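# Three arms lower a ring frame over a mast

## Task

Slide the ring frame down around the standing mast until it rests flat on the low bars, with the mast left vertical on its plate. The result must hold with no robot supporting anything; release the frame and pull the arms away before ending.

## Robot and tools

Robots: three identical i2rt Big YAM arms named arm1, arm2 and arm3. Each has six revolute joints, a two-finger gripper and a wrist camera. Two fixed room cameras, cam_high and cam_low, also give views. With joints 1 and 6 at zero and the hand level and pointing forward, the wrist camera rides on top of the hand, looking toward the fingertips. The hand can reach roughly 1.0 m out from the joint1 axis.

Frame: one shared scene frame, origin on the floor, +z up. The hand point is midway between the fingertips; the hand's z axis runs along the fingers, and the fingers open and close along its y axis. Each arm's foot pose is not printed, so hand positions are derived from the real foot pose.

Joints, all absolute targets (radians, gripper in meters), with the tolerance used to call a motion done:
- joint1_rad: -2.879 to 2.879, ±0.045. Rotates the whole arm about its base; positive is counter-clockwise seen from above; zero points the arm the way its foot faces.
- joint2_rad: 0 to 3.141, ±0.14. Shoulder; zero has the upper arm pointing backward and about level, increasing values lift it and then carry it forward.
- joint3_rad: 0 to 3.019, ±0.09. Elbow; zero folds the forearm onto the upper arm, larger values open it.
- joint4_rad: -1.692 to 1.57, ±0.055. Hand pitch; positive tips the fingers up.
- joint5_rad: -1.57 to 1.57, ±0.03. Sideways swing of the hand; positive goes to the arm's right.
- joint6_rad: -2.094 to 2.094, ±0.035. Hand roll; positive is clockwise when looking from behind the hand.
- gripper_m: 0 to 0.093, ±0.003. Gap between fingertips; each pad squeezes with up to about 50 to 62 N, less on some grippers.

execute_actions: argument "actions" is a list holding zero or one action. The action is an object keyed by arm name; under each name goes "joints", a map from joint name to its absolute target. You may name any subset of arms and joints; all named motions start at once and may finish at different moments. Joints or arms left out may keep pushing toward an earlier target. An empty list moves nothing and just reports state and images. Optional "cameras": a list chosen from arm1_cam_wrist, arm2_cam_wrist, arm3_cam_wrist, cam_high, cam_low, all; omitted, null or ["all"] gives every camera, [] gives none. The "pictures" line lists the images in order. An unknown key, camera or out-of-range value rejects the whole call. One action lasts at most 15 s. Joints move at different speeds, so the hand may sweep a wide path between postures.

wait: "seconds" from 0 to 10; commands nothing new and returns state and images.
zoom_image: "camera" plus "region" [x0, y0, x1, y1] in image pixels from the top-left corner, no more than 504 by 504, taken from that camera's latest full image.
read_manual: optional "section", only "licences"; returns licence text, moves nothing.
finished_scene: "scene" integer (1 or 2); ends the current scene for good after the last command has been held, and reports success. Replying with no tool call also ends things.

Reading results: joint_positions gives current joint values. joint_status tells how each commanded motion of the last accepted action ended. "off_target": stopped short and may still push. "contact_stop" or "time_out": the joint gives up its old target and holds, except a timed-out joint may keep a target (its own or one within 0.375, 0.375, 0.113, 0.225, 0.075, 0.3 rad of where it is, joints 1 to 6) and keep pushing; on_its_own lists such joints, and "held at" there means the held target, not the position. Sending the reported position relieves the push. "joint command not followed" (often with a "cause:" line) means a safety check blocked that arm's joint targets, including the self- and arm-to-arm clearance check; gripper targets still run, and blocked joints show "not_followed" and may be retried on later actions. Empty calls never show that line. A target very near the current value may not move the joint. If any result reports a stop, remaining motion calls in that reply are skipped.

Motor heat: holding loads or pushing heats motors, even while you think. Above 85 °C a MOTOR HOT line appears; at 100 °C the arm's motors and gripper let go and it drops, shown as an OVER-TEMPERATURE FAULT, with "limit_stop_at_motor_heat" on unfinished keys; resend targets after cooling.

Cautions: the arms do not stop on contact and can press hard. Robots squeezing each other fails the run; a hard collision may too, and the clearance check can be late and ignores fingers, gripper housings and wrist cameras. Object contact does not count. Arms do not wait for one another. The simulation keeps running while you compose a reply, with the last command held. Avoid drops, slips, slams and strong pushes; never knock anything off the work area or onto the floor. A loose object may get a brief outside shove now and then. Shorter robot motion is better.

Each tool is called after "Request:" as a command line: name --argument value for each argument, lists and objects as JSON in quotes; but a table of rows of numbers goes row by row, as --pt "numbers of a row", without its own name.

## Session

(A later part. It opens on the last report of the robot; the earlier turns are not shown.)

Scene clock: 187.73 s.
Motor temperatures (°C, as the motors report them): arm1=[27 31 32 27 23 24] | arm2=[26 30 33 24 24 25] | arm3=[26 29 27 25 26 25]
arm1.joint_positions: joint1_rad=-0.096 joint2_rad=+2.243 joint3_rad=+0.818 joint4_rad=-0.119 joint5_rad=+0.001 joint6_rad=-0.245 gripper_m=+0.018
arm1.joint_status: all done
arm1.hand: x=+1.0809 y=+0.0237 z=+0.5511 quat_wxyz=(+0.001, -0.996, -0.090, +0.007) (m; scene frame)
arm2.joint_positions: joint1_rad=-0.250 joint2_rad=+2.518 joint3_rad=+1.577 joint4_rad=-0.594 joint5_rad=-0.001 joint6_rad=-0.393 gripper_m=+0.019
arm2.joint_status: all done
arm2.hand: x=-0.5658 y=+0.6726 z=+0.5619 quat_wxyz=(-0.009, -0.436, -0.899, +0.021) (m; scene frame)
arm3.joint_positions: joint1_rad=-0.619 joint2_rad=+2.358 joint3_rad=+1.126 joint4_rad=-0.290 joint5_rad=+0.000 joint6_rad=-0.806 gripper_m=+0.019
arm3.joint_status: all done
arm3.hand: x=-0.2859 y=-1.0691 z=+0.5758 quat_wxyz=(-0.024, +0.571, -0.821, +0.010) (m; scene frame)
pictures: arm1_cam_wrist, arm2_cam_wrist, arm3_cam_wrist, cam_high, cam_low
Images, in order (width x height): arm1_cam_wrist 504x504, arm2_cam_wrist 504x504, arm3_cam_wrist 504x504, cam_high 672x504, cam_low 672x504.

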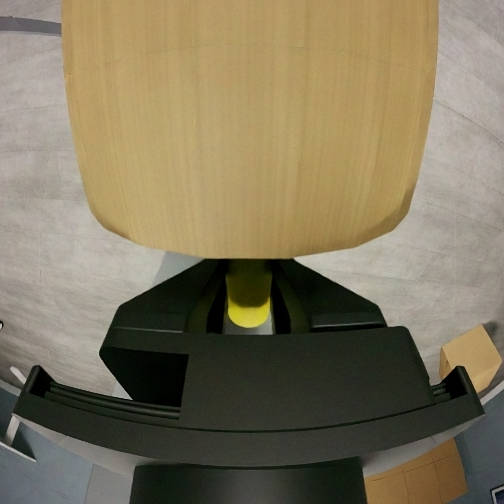

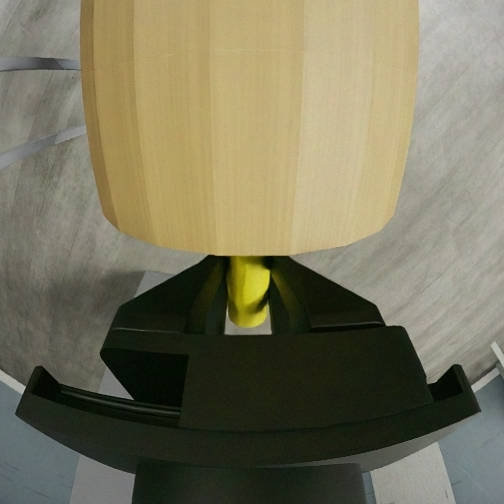

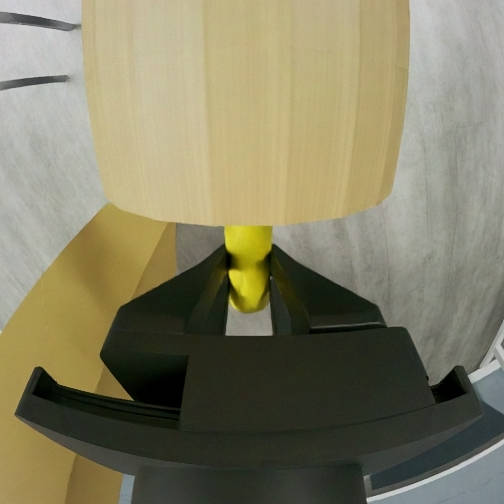

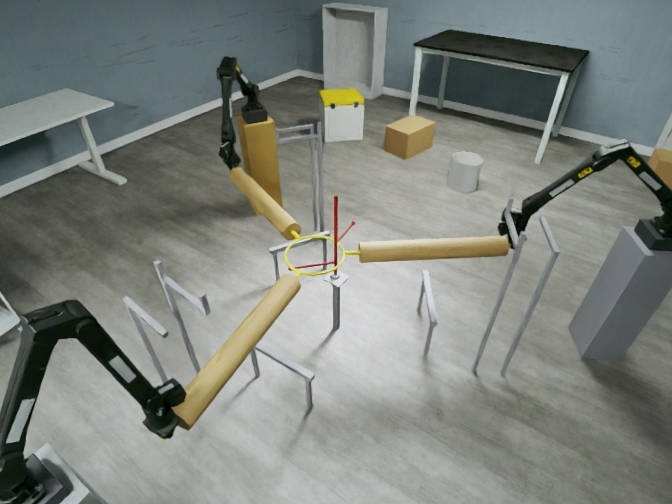

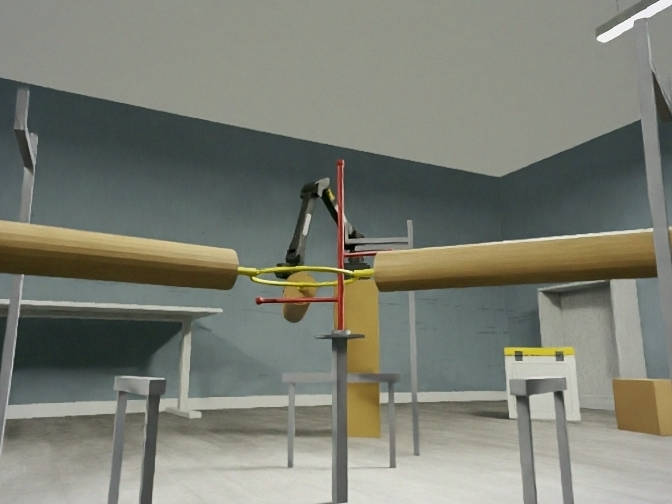

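Request:
execute_actions --actions '[{"arm1":{"joints":{"joint1_rad":-0.072,"joint2_rad":2.3,"joint3_rad":0.83,"joint4_rad":-0.035,"joint6_rad":-0.225}},"arm2":{"joints":{"joint1_rad":-0.232,"joint2_rad":2.585,"joint3_rad":1.705,"joint4_rad":-0.59,"joint6_rad":-0.378}},"arm3":{"joints":{"joint1_rad":-0.646,"joint2_rad":2.41,"joint3_rad":1.185,"joint4_rad":-0.265,"joint6_rad":-0.83}}}]' --cameras '["cam_low","cam_high"]'

Request:
zoom_image --camera "cam_high" --region '[260,180,390,310]'

Scene clock: 203.53 s.
Motor temperatures (°C, as the motors report them): arm1=[27 31 31 27 23 24] | arm2=[26 31 34 24 24 25] | arm3=[26 30 27 25 26 25]
arm1.joint_positions: joint1_rad=-0.078 joint2_rad=+2.302 joint3_rad=+0.822 joint4_rad=-0.050 joint5_rad=+0.001 joint6_rad=-0.226 gripper_m=+0.018
arm1.joint_status: all done
arm1.hand: x=+1.0836 y=+0.0169 z=+0.5313 quat_wxyz=(+0.001, -0.996, -0.090, +0.014) (m; scene frame)
arm2.joint_positions: joint1_rad=-0.246 joint2_rad=+2.606 joint3_rad=+1.653 joint4_rad=-0.594 joint5_rad=-0.001 joint6_rad=-0.386 gripper_m=+0.019
arm2.joint_status: all done
arm2.hand: x=-0.5626 y=+0.6668 z=+0.5276 quat_wxyz=(-0.004, -0.438, -0.899, +0.016) (m; scene frame)
arm3.joint_positions: joint1_rad=-0.634 joint2_rad=+2.435 joint3_rad=+1.166 joint4_rad=-0.264 joint5_rad=-0.002 joint6_rad=-0.821 gripper_m=+0.019
arm3.joint_status: all done
arm3.hand: x=-0.2833 y=-1.0758 z=+0.5464 quat_wxyz=(-0.018, +0.571, -0.821, +0.008) (m; scene frame)
pictures: cam_high, cam_low
Images, in order (width x height): cam_high 672x504, cam_low 672x504.

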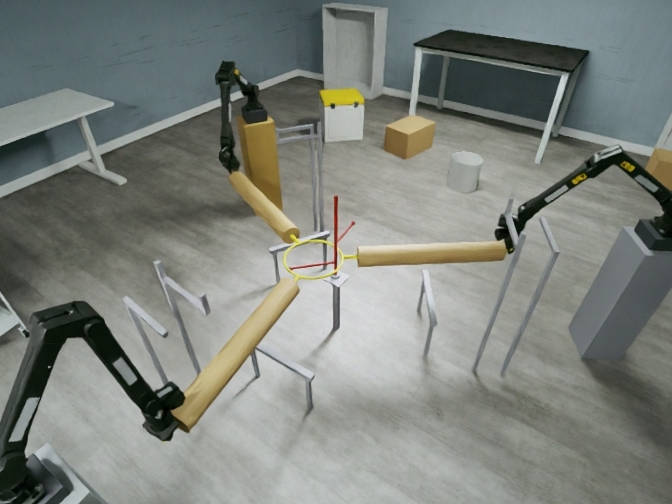

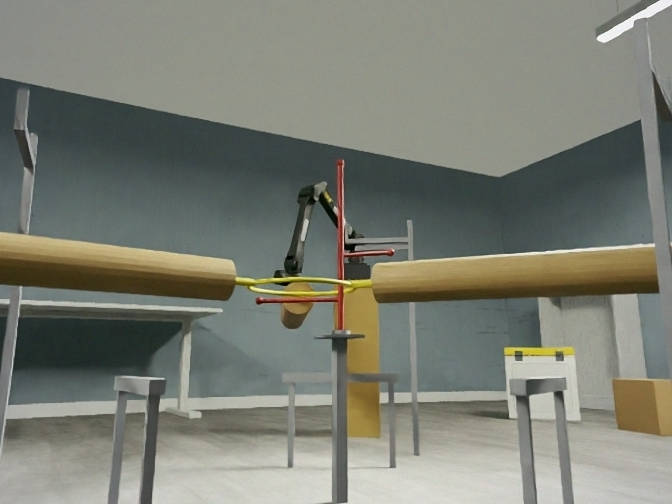

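Region (260, 180, 390, 310) of cam_high's 672x504 image, scaled by 3.877, with more detail than that image has.

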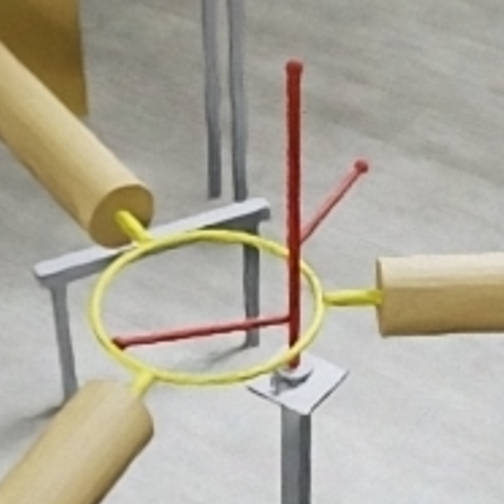

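Request:
execute_actions --actions '[{"arm1":{"joints":{"joint2_rad":2.39,"joint3_rad":0.865,"joint4_rad":0.01}},"arm2":{"joints":{"joint1_rad":-0.22,"joint2_rad":2.65,"joint3_rad":1.755,"joint4_rad":-0.562}},"arm3":{"joints":{"joint1_rad":-0.655,"joint2_rad":2.482,"joint3_rad":1.23,"joint4_rad":-0.233}}}]' --cameras '["cam_low","cam_high"]'

Request:
zoom_image --camera "cam_high" --region '[260,180,390,310]'

Scene clock: 210.50 s.
Motor temperatures (°C, as the motors report them): arm1=[27 31 31 27 23 24] | arm2=[26 31 34 24 24 25] | arm3=[26 30 27 25 26 25]
arm1.joint_positions: joint1_rad=-0.078 joint2_rad=+2.397 joint3_rad=+0.857 joint4_rad=-0.002 joint5_rad=+0.000 joint6_rad=-0.226 gripper_m=+0.018
arm1.joint_status: all done
arm1.hand: x=+1.0888 y=+0.0163 z=+0.5002 quat_wxyz=(+0.000, -0.996, -0.090, +0.009) (m; scene frame)
arm2.joint_positions: joint1_rad=-0.241 joint2_rad=+2.668 joint3_rad=+1.701 joint4_rad=-0.572 joint5_rad=+0.000 joint6_rad=-0.384 gripper_m=+0.019
arm2.joint_status: all done
arm2.hand: x=-0.5588 y=+0.6627 z=+0.5018 quat_wxyz=(-0.006, -0.437, -0.899, +0.019) (m; scene frame)
arm3.joint_positions: joint1_rad=-0.647 joint2_rad=+2.506 joint3_rad=+1.212 joint4_rad=-0.234 joint5_rad=-0.006 joint6_rad=-0.832 gripper_m=+0.019
arm3.joint_status: all done
arm3.hand: x=-0.2762 y=-1.0790 z=+0.5198 quat_wxyz=(-0.021, +0.570, -0.821, +0.007) (m; scene frame)
pictures: cam_high, cam_low
Images, in order (width x height): cam_high 672x504, cam_low 672x504.

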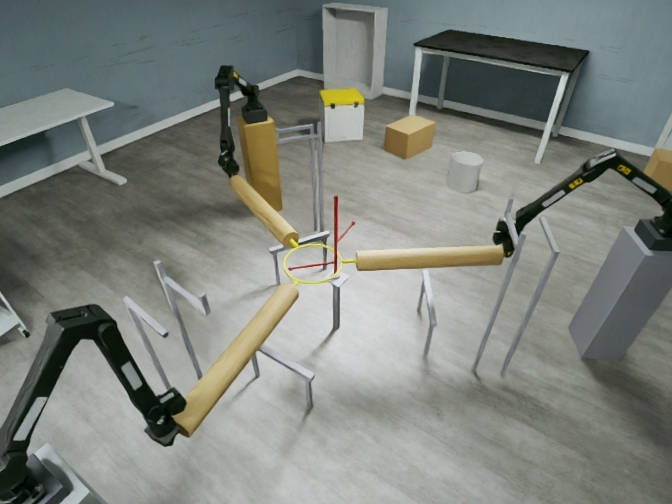

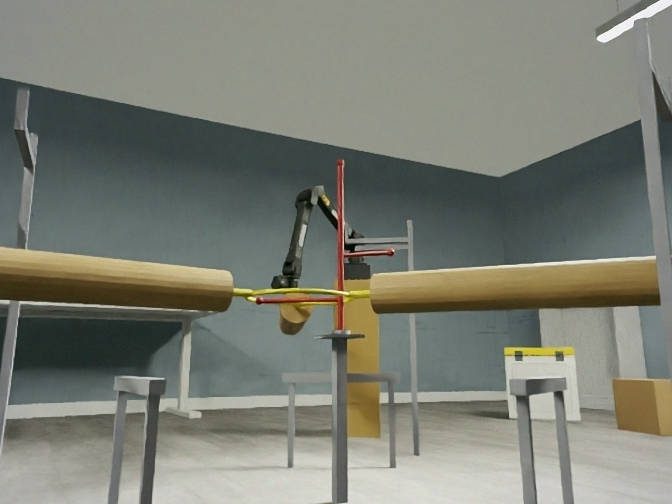

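Region (260, 180, 390, 310) of cam_high's 672x504 image, scaled by 3.877, with more detail than that image has.

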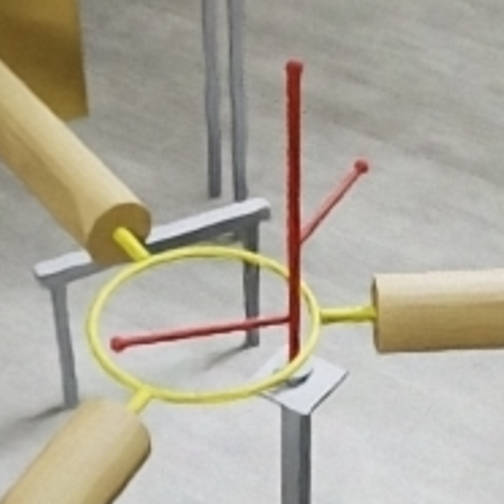

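Request:
execute_actions --actions '[{"arm1":{"joints":{"joint2_rad":2.52,"joint3_rad":0.94,"joint4_rad":0.076}},"arm2":{"joints":{"joint1_rad":-0.235,"joint2_rad":2.75,"joint3_rad":1.82,"joint4_rad":-0.532}},"arm3":{"joints":{"joint1_rad":-0.647,"joint2_rad":2.593,"joint3_rad":1.29,"joint4_rad":-0.187}}}]' --cameras '["cam_low","cam_high"]'

Scene clock: 218.40 s.
Motor temperatures (°C, as the motors report them): arm1=[27 31 30 27 23 24] | arm2=[26 32 34 24 24 25] | arm3=[26 30 27 25 26 25]
arm1.joint_positions: joint1_rad=-0.078 joint2_rad=+2.533 joint3_rad=+0.934 joint4_rad=+0.062 joint5_rad=-0.001 joint6_rad=-0.226 gripper_m=+0.018
arm1.joint_status: all done
arm1.hand: x=+1.0859 y=+0.0162 z=+0.4540 quat_wxyz=(+0.000, -0.996, -0.090, +0.011) (m; scene frame)
arm2.joint_positions: joint1_rad=-0.241 joint2_rad=+2.775 joint3_rad=+1.770 joint4_rad=-0.538 joint5_rad=+0.003 joint6_rad=-0.383 gripper_m=+0.019
arm2.joint_status: all done
arm2.hand: x=-0.5607 y=+0.6647 z=+0.4543 quat_wxyz=(-0.004, -0.438, -0.899, +0.018) (m; scene frame)
arm3.joint_positions: joint1_rad=-0.639 joint2_rad=+2.623 joint3_rad=+1.278 joint4_rad=-0.186 joint5_rad=-0.005 joint6_rad=-0.829 gripper_m=+0.019
arm3.joint_status: all done
arm3.hand: x=-0.2795 y=-1.0770 z=+0.4732 quat_wxyz=(-0.019, +0.572, -0.820, +0.007) (m; scene frame)
pictures: cam_high, cam_low
Images, in order (width x height): cam_high 672x504, cam_low 672x504.

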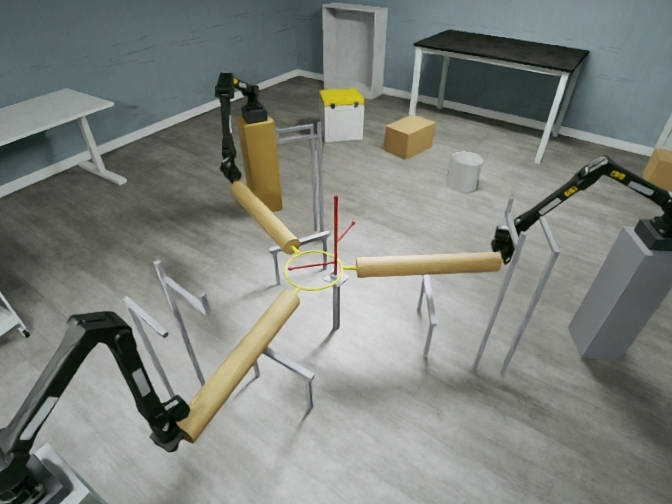

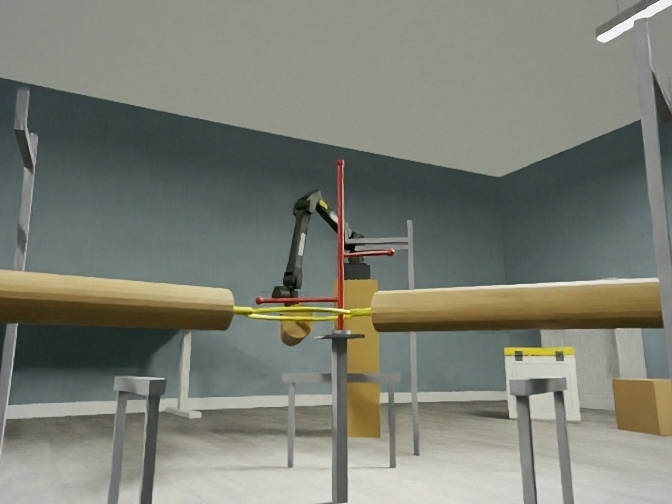

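Request:
execute_actions --actions '[{"arm1":{"joints":{"joint1_rad":-0.238,"joint2_rad":2.575,"joint3_rad":1.235,"joint4_rad":-0.172,"joint6_rad":-0.39}},"arm2":{"joints":{"joint1_rad":-0.372,"joint2_rad":2.64,"joint3_rad":1.44,"joint4_rad":-0.28,"joint6_rad":-0.515}},"arm3":{"joints":{"joint1_rad":-0.39,"joint2_rad":2.61,"joint3_rad":1.165,"joint4_rad":-0.082,"joint6_rad":-0.573}}}]' --cameras '["cam_low","cam_high"]'

Request:
execute_actions --actions '[{"arm1":{"joints":{"joint2_rad":2.755,"joint3_rad":1.37,"joint4_rad":-0.105}},"arm2":{"joints":{"joint2_rad":2.845,"joint3_rad":1.62,"joint4_rad":-0.243}},"arm3":{"joints":{"joint2_rad":2.79,"joint3_rad":1.335,"joint4_rad":-0.033}}}]'

Scene clock: 227.77 s.
Motor temperatures (°C, as the motors report them): arm1=[27 31 30 27 23 24] | arm2=[26 32 34 24 24 25] | arm3=[26 30 26 25 26 25]
arm1.joint_positions: joint1_rad=-0.242 joint2_rad=+2.578 joint3_rad=+1.231 joint4_rad=-0.167 joint5_rad=+0.000 joint6_rad=-0.390 gripper_m=+0.018
arm1.joint_status: all done
arm1.hand: x=+0.9883 y=+0.0988 z=+0.4462 quat_wxyz=(+0.006, -0.996, -0.090, +0.021) (m; scene frame)
arm2.joint_positions: joint1_rad=-0.383 joint2_rad=+2.706 joint3_rad=+1.443 joint4_rad=-0.288 joint5_rad=+0.000 joint6_rad=-0.525 gripper_m=+0.019
arm2.joint_status: all done
arm2.hand: x=-0.6586 y=+0.7432 z=+0.4388 quat_wxyz=(-0.001, -0.437, -0.899, +0.015) (m; scene frame)
arm3.joint_positions: joint1_rad=-0.382 joint2_rad=+2.626 joint3_rad=+1.169 joint4_rad=-0.078 joint5_rad=+0.001 joint6_rad=-0.571 gripper_m=+0.019
arm3.joint_status: all done
arm3.hand: x=-0.3738 y=-0.9967 z=+0.4637 quat_wxyz=(-0.017, +0.571, -0.820, +0.005) (m; scene frame)
pictures: cam_high, cam_low
Images, in order (width x height): cam_high 672x504, cam_low 672x504.

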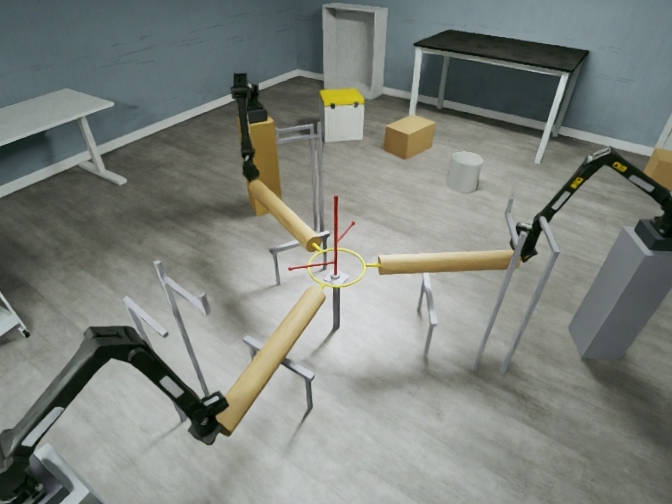

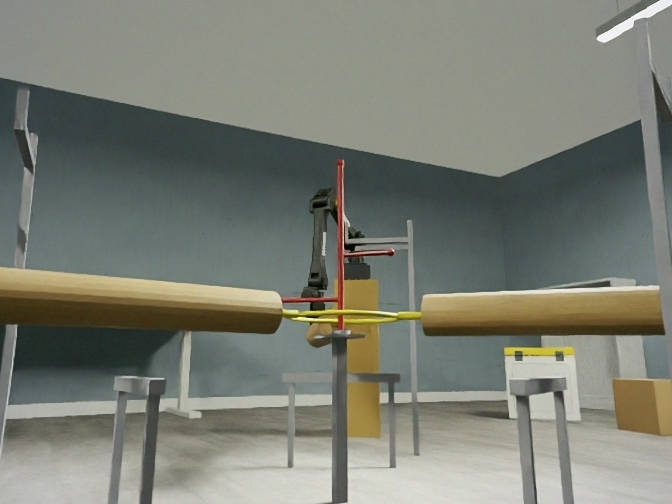

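Scene clock: 228.70 s.
Motor temperatures (°C, as the motors report them): arm1=[27 31 30 27 23 24] | arm2=[26 32 34 24 24 25] | arm3=[26 30 26 25 26 25]
arm1.joint_positions: joint1_rad=-0.242 joint2_rad=+2.771 joint3_rad=+1.362 joint4_rad=-0.105 joint5_rad=+0.003 joint6_rad=-0.390 gripper_m=+0.018
arm1.joint_status: all done
arm1.hand: x=+0.9906 y=+0.0987 z=+0.3710 quat_wxyz=(+0.008, -0.996, -0.090, +0.021) (m; scene frame)
arm2.joint_positions: joint1_rad=-0.380 joint2_rad=+2.879 joint3_rad=+1.588 joint4_rad=-0.255 joint5_rad=-0.003 joint6_rad=-0.525 gripper_m=+0.019
arm2.joint_status: all done
arm2.hand: x=-0.6575 y=+0.7402 z=+0.3705 quat_wxyz=(-0.004, -0.436, -0.900, +0.017) (m; scene frame)
arm3.joint_positions: joint1_rad=-0.388 joint2_rad=+2.828 joint3_rad=+1.331 joint4_rad=-0.034 joint5_rad=+0.001 joint6_rad=-0.577 gripper_m=+0.019
arm3.joint_status: all done
arm3.hand: x=-0.3684 y=-0.9973 z=+0.3869 quat_wxyz=(-0.020, +0.571, -0.821, +0.005) (m; scene frame)
pictures: arm1_cam_wrist, arm2_cam_wrist, arm3_cam_wrist, cam_high, cam_low
Images, in order (width x height): arm1_cam_wrist 504x504, arm2_cam_wrist 504x504, arm3_cam_wrist 504x504, cam_high 672x504, cam_low 672x504.

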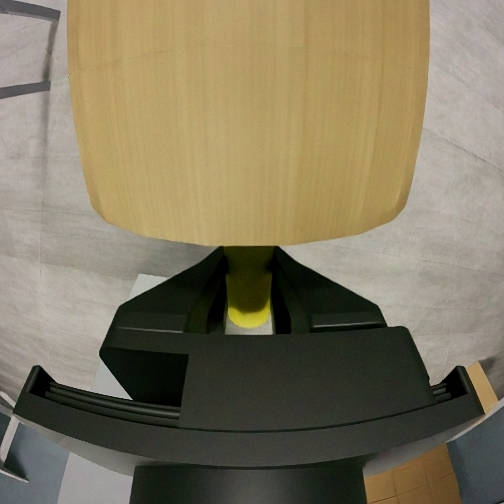

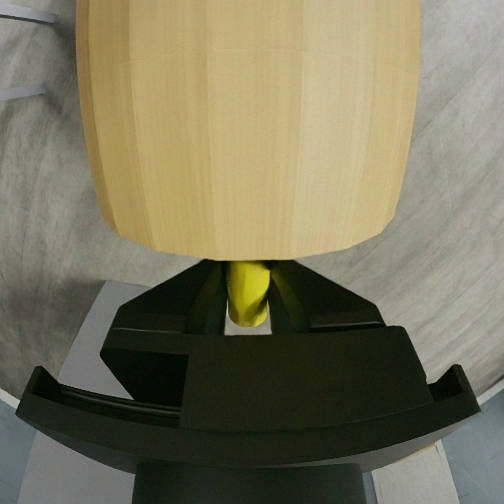

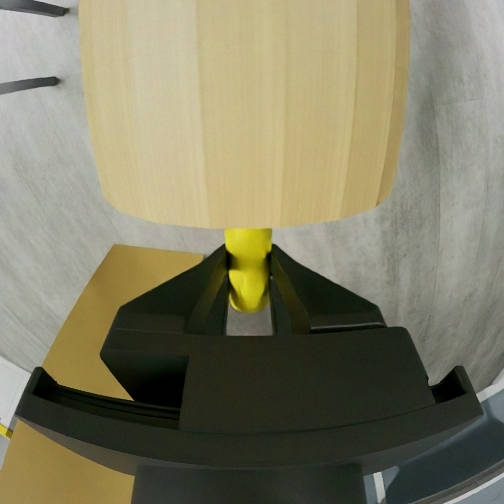

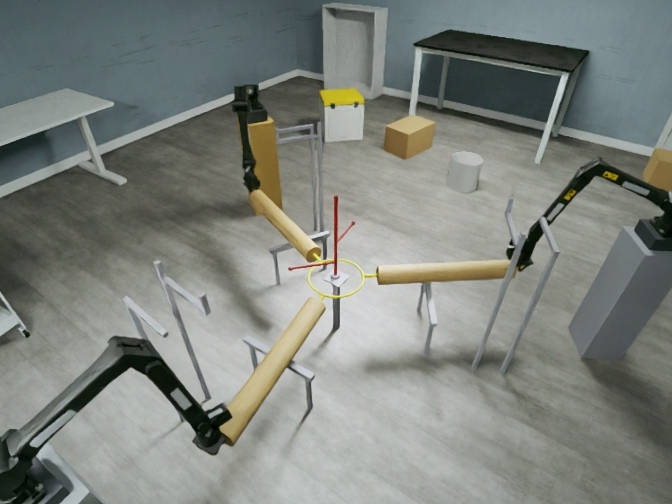

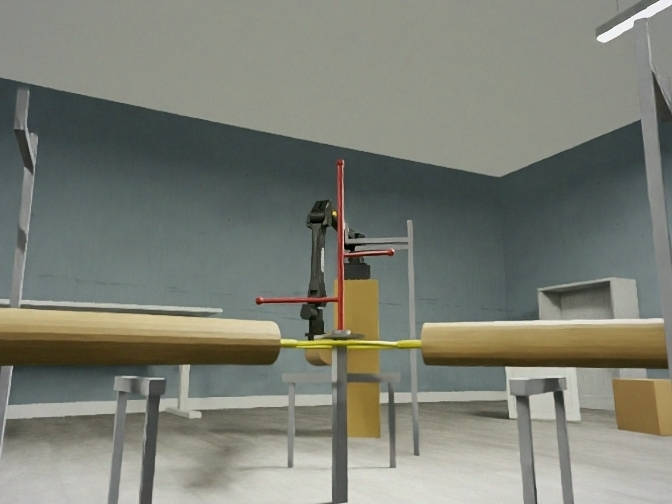

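About 0.028 m left.

Request:
execute_actions --actions '[{"arm1":{"joints":{"joint2_rad":2.845,"joint3_rad":1.43,"joint4_rad":-0.09}},"arm2":{"joints":{"joint2_rad":2.945,"joint3_rad":1.685,"joint4_rad":-0.235}},"arm3":{"joints":{"joint2_rad":2.895,"joint3_rad":1.4,"joint4_rad":-0.02}}}]' --cameras '["cam_low","cam_high"]'

Scene clock: 235.43 s.
Motor temperatures (°C, as the motors report them): arm1=[27 31 30 27 23 24] | arm2=[26 32 33 24 24 25] | arm3=[26 30 26 25 26 25]
arm1.joint_positions: joint1_rad=-0.242 joint2_rad=+2.835 joint3_rad=+1.416 joint4_rad=-0.097 joint5_rad=+0.004 joint6_rad=-0.390 gripper_m=+0.018
arm1.joint_status: all done
arm1.hand: x=+0.9915 y=+0.0987 z=+0.3459 quat_wxyz=(+0.008, -0.996, -0.090, +0.020) (m; scene frame)
arm2.joint_positions: joint1_rad=-0.380 joint2_rad=+2.937 joint3_rad=+1.645 joint4_rad=-0.257 joint5_rad=-0.001 joint6_rad=-0.524 gripper_m=+0.019
arm2.joint_status: all done
arm2.hand: x=-0.6580 y=+0.7396 z=+0.3482 quat_wxyz=(-0.003, -0.437, -0.900, +0.016) (m; scene frame)
arm3.joint_positions: joint1_rad=-0.389 joint2_rad=+2.896 joint3_rad=+1.392 joint4_rad=-0.025 joint5_rad=+0.006 joint6_rad=-0.578 gripper_m=+0.019
arm3.joint_status: all done
arm3.hand: x=-0.3669 y=-0.9980 z=+0.3609 quat_wxyz=(-0.021, +0.571, -0.820, +0.008) (m; scene frame)
pictures: cam_high, cam_low
Images, in order (width x height): cam_high 672x504, cam_low 672x504.

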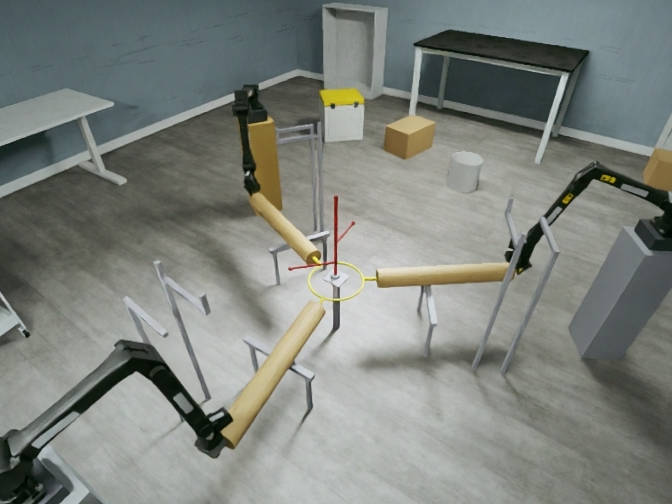

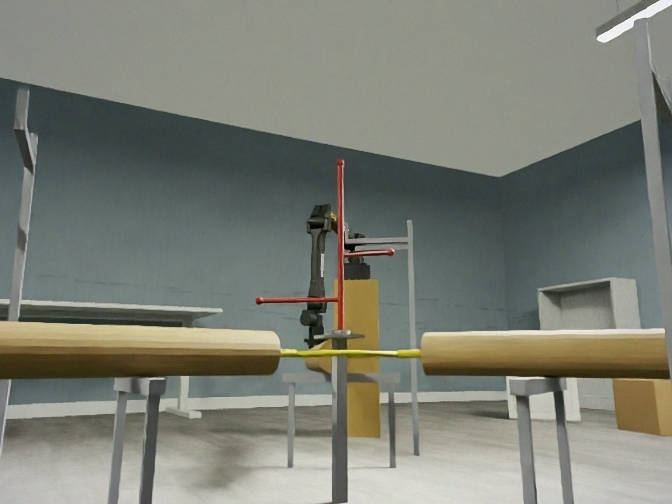

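Request:
execute_actions --actions '[{"arm1":{"joints":{"gripper_m":0.07,"joint3_rad":1.41}},"arm2":{"joints":{"gripper_m":0.07,"joint3_rad":1.63}},"arm3":{"joints":{"gripper_m":0.07}}}]' --cameras '[]'

Request:
execute_actions --actions '[{"arm1":{"joints":{"joint2_rad":2.6,"joint3_rad":1.13,"joint4_rad":-0.12}},"arm2":{"joints":{"joint2_rad":2.7,"joint3_rad":1.35,"joint4_rad":-0.25}},"arm3":{"joints":{"joint2_rad":2.65,"joint3_rad":1.11,"joint4_rad":-0.04}}}]' --cameras '[]'

Request:
execute_actions --actions '[{"arm1":{"joints":{"joint2_rad":2.0,"joint3_rad":0.8,"joint4_rad":-0.4}},"arm2":{"joints":{"joint2_rad":2.0,"joint3_rad":0.8,"joint4_rad":-0.4}},"arm3":{"joints":{"joint2_rad":2.0,"joint3_rad":0.8,"joint4_rad":-0.4}}}]' --cameras '["cam_low","cam_high"]'

Scene clock: 248.00 s.
Motor temperatures (°C, as the motors report them): arm1=[27 31 30 27 23 24] | arm2=[26 32 33 24 24 25] | arm3=[26 30 26 25 26 25]
arm1.joint_positions: joint1_rad=-0.242 joint2_rad=+2.835 joint3_rad=+1.415 joint4_rad=-0.097 joint5_rad=+0.002 joint6_rad=-0.390 gripper_m=+0.070
arm1.joint_status: all done
arm1.hand: x=+0.9919 y=+0.0983 z=+0.3459 quat_wxyz=(+0.007, -0.996, -0.090, +0.020) (m; scene frame)
arm2.joint_positions: joint1_rad=-0.380 joint2_rad=+2.937 joint3_rad=+1.635 joint4_rad=-0.251 joint5_rad=-0.001 joint6_rad=-0.524 gripper_m=+0.070
arm2.joint_status: all done
arm2.hand: x=-0.6587 y=+0.7440 z=+0.3471 quat_wxyz=(-0.002, -0.437, -0.900, +0.014) (m; scene frame)
arm3.joint_positions: joint1_rad=-0.389 joint2_rad=+2.896 joint3_rad=+1.393 joint4_rad=-0.025 joint5_rad=+0.003 joint6_rad=-0.578 gripper_m=+0.070
arm3.joint_status: all done
arm3.hand: x=-0.3670 y=-0.9975 z=+0.3609 quat_wxyz=(-0.021, +0.571, -0.820, +0.006) (m; scene frame)
pictures: none
No camera images: the call's "cameras" was empty. Leave "cameras" out to get every camera's image.

Scene clock: 249.17 s.
Motor temperatures (°C, as the motors report them): arm1=[27 31 30 27 23 24] | arm2=[26 32 33 24 24 25] | arm3=[26 30 26 25 26 25]
arm1.joint_positions: joint1_rad=-0.242 joint2_rad=+2.607 joint3_rad=+1.135 joint4_rad=-0.117 joint5_rad=+0.002 joint6_rad=-0.390 gripper_m=+0.070
arm1.joint_status: all done
arm1.hand: x=+1.0488 y=+0.0862 z=+0.4286 quat_wxyz=(-0.004, -0.996, -0.090, -0.016) (m; scene frame)
arm2.joint_positions: joint1_rad=-0.380 joint2_rad=+2.711 joint3_rad=+1.355 joint4_rad=-0.251 joint5_rad=-0.001 joint6_rad=-0.524 gripper_m=+0.070
arm2.joint_status: all done
arm2.hand: x=-0.6641 y=+0.7900 z=+0.4278 quat_wxyz=(+0.014, -0.437, -0.899, -0.008) (m; scene frame)
arm3.joint_positions: joint1_rad=-0.389 joint2_rad=+2.645 joint3_rad=+1.116 joint4_rad=-0.036 joint5_rad=+0.003 joint6_rad=-0.578 gripper_m=+0.070
arm3.joint_status: all done
arm3.hand: x=-0.3975 y=-1.0189 z=+0.4546 quat_wxyz=(-0.002, +0.571, -0.821, +0.007) (m; scene frame)
pictures: none
No camera images: the call's "cameras" was empty. Leave "cameras" out to get every camera's image.

Scene clock: 250.60 s.
Motor temperatures (°C, as the motors report them): arm1=[27 31 30 27 23 24] | arm2=[26 31 32 24 24 25] | arm3=[26 30 26 25 26 25]
arm1.joint_positions: joint1_rad=-0.242 joint2_rad=+1.999 joint3_rad=+0.802 joint4_rad=-0.393 joint5_rad=+0.002 joint6_rad=-0.390 gripper_m=+0.070
arm1.joint_status: all done
arm1.hand: x=+1.0847 y=+0.0785 z=+0.6357 quat_wxyz=(-0.003, -0.996, -0.090, -0.015) (m; scene frame)
arm2.joint_positions: joint1_rad=-0.380 joint2_rad=+2.012 joint3_rad=+0.806 joint4_rad=-0.390 joint5_rad=-0.001 joint6_rad=-0.524 gripper_m=+0.070
arm2.joint_status: all done
arm2.hand: x=-0.6741 y=+0.8834 z=+0.6602 quat_wxyz=(+0.011, -0.437, -0.899, -0.004) (m; scene frame)
arm3.joint_positions: joint1_rad=-0.389 joint2_rad=+1.992 joint3_rad=+0.799 joint4_rad=-0.392 joint5_rad=+0.003 joint6_rad=-0.578 gripper_m=+0.070
arm3.joint_status: all done
arm3.hand: x=-0.4216 y=-1.0338 z=+0.6786 quat_wxyz=(+0.007, +0.571, -0.821, +0.007) (m; scene frame)
pictures: cam_high, cam_low
Images, in order (width x height): cam_high 672x504, cam_low 672x504.

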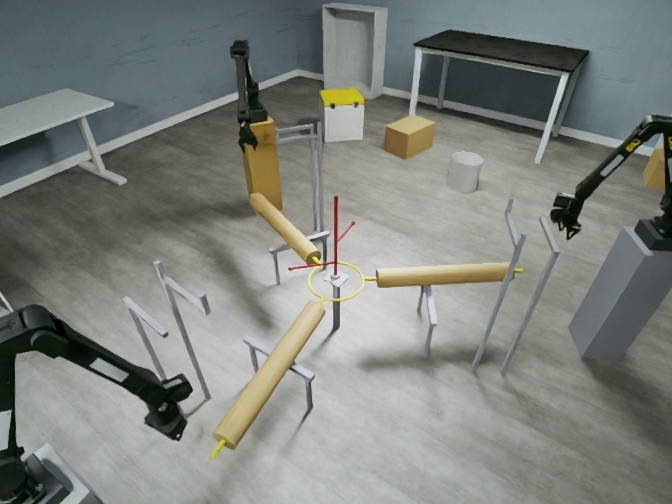

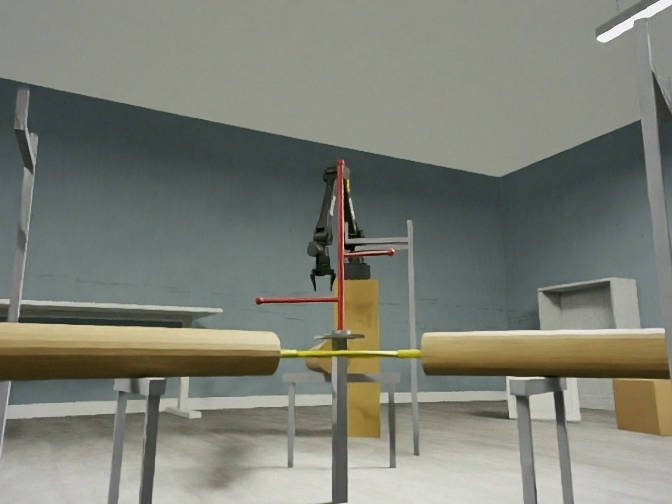

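Request:
finished_scene --scene 1

The scene is finished: the task was done.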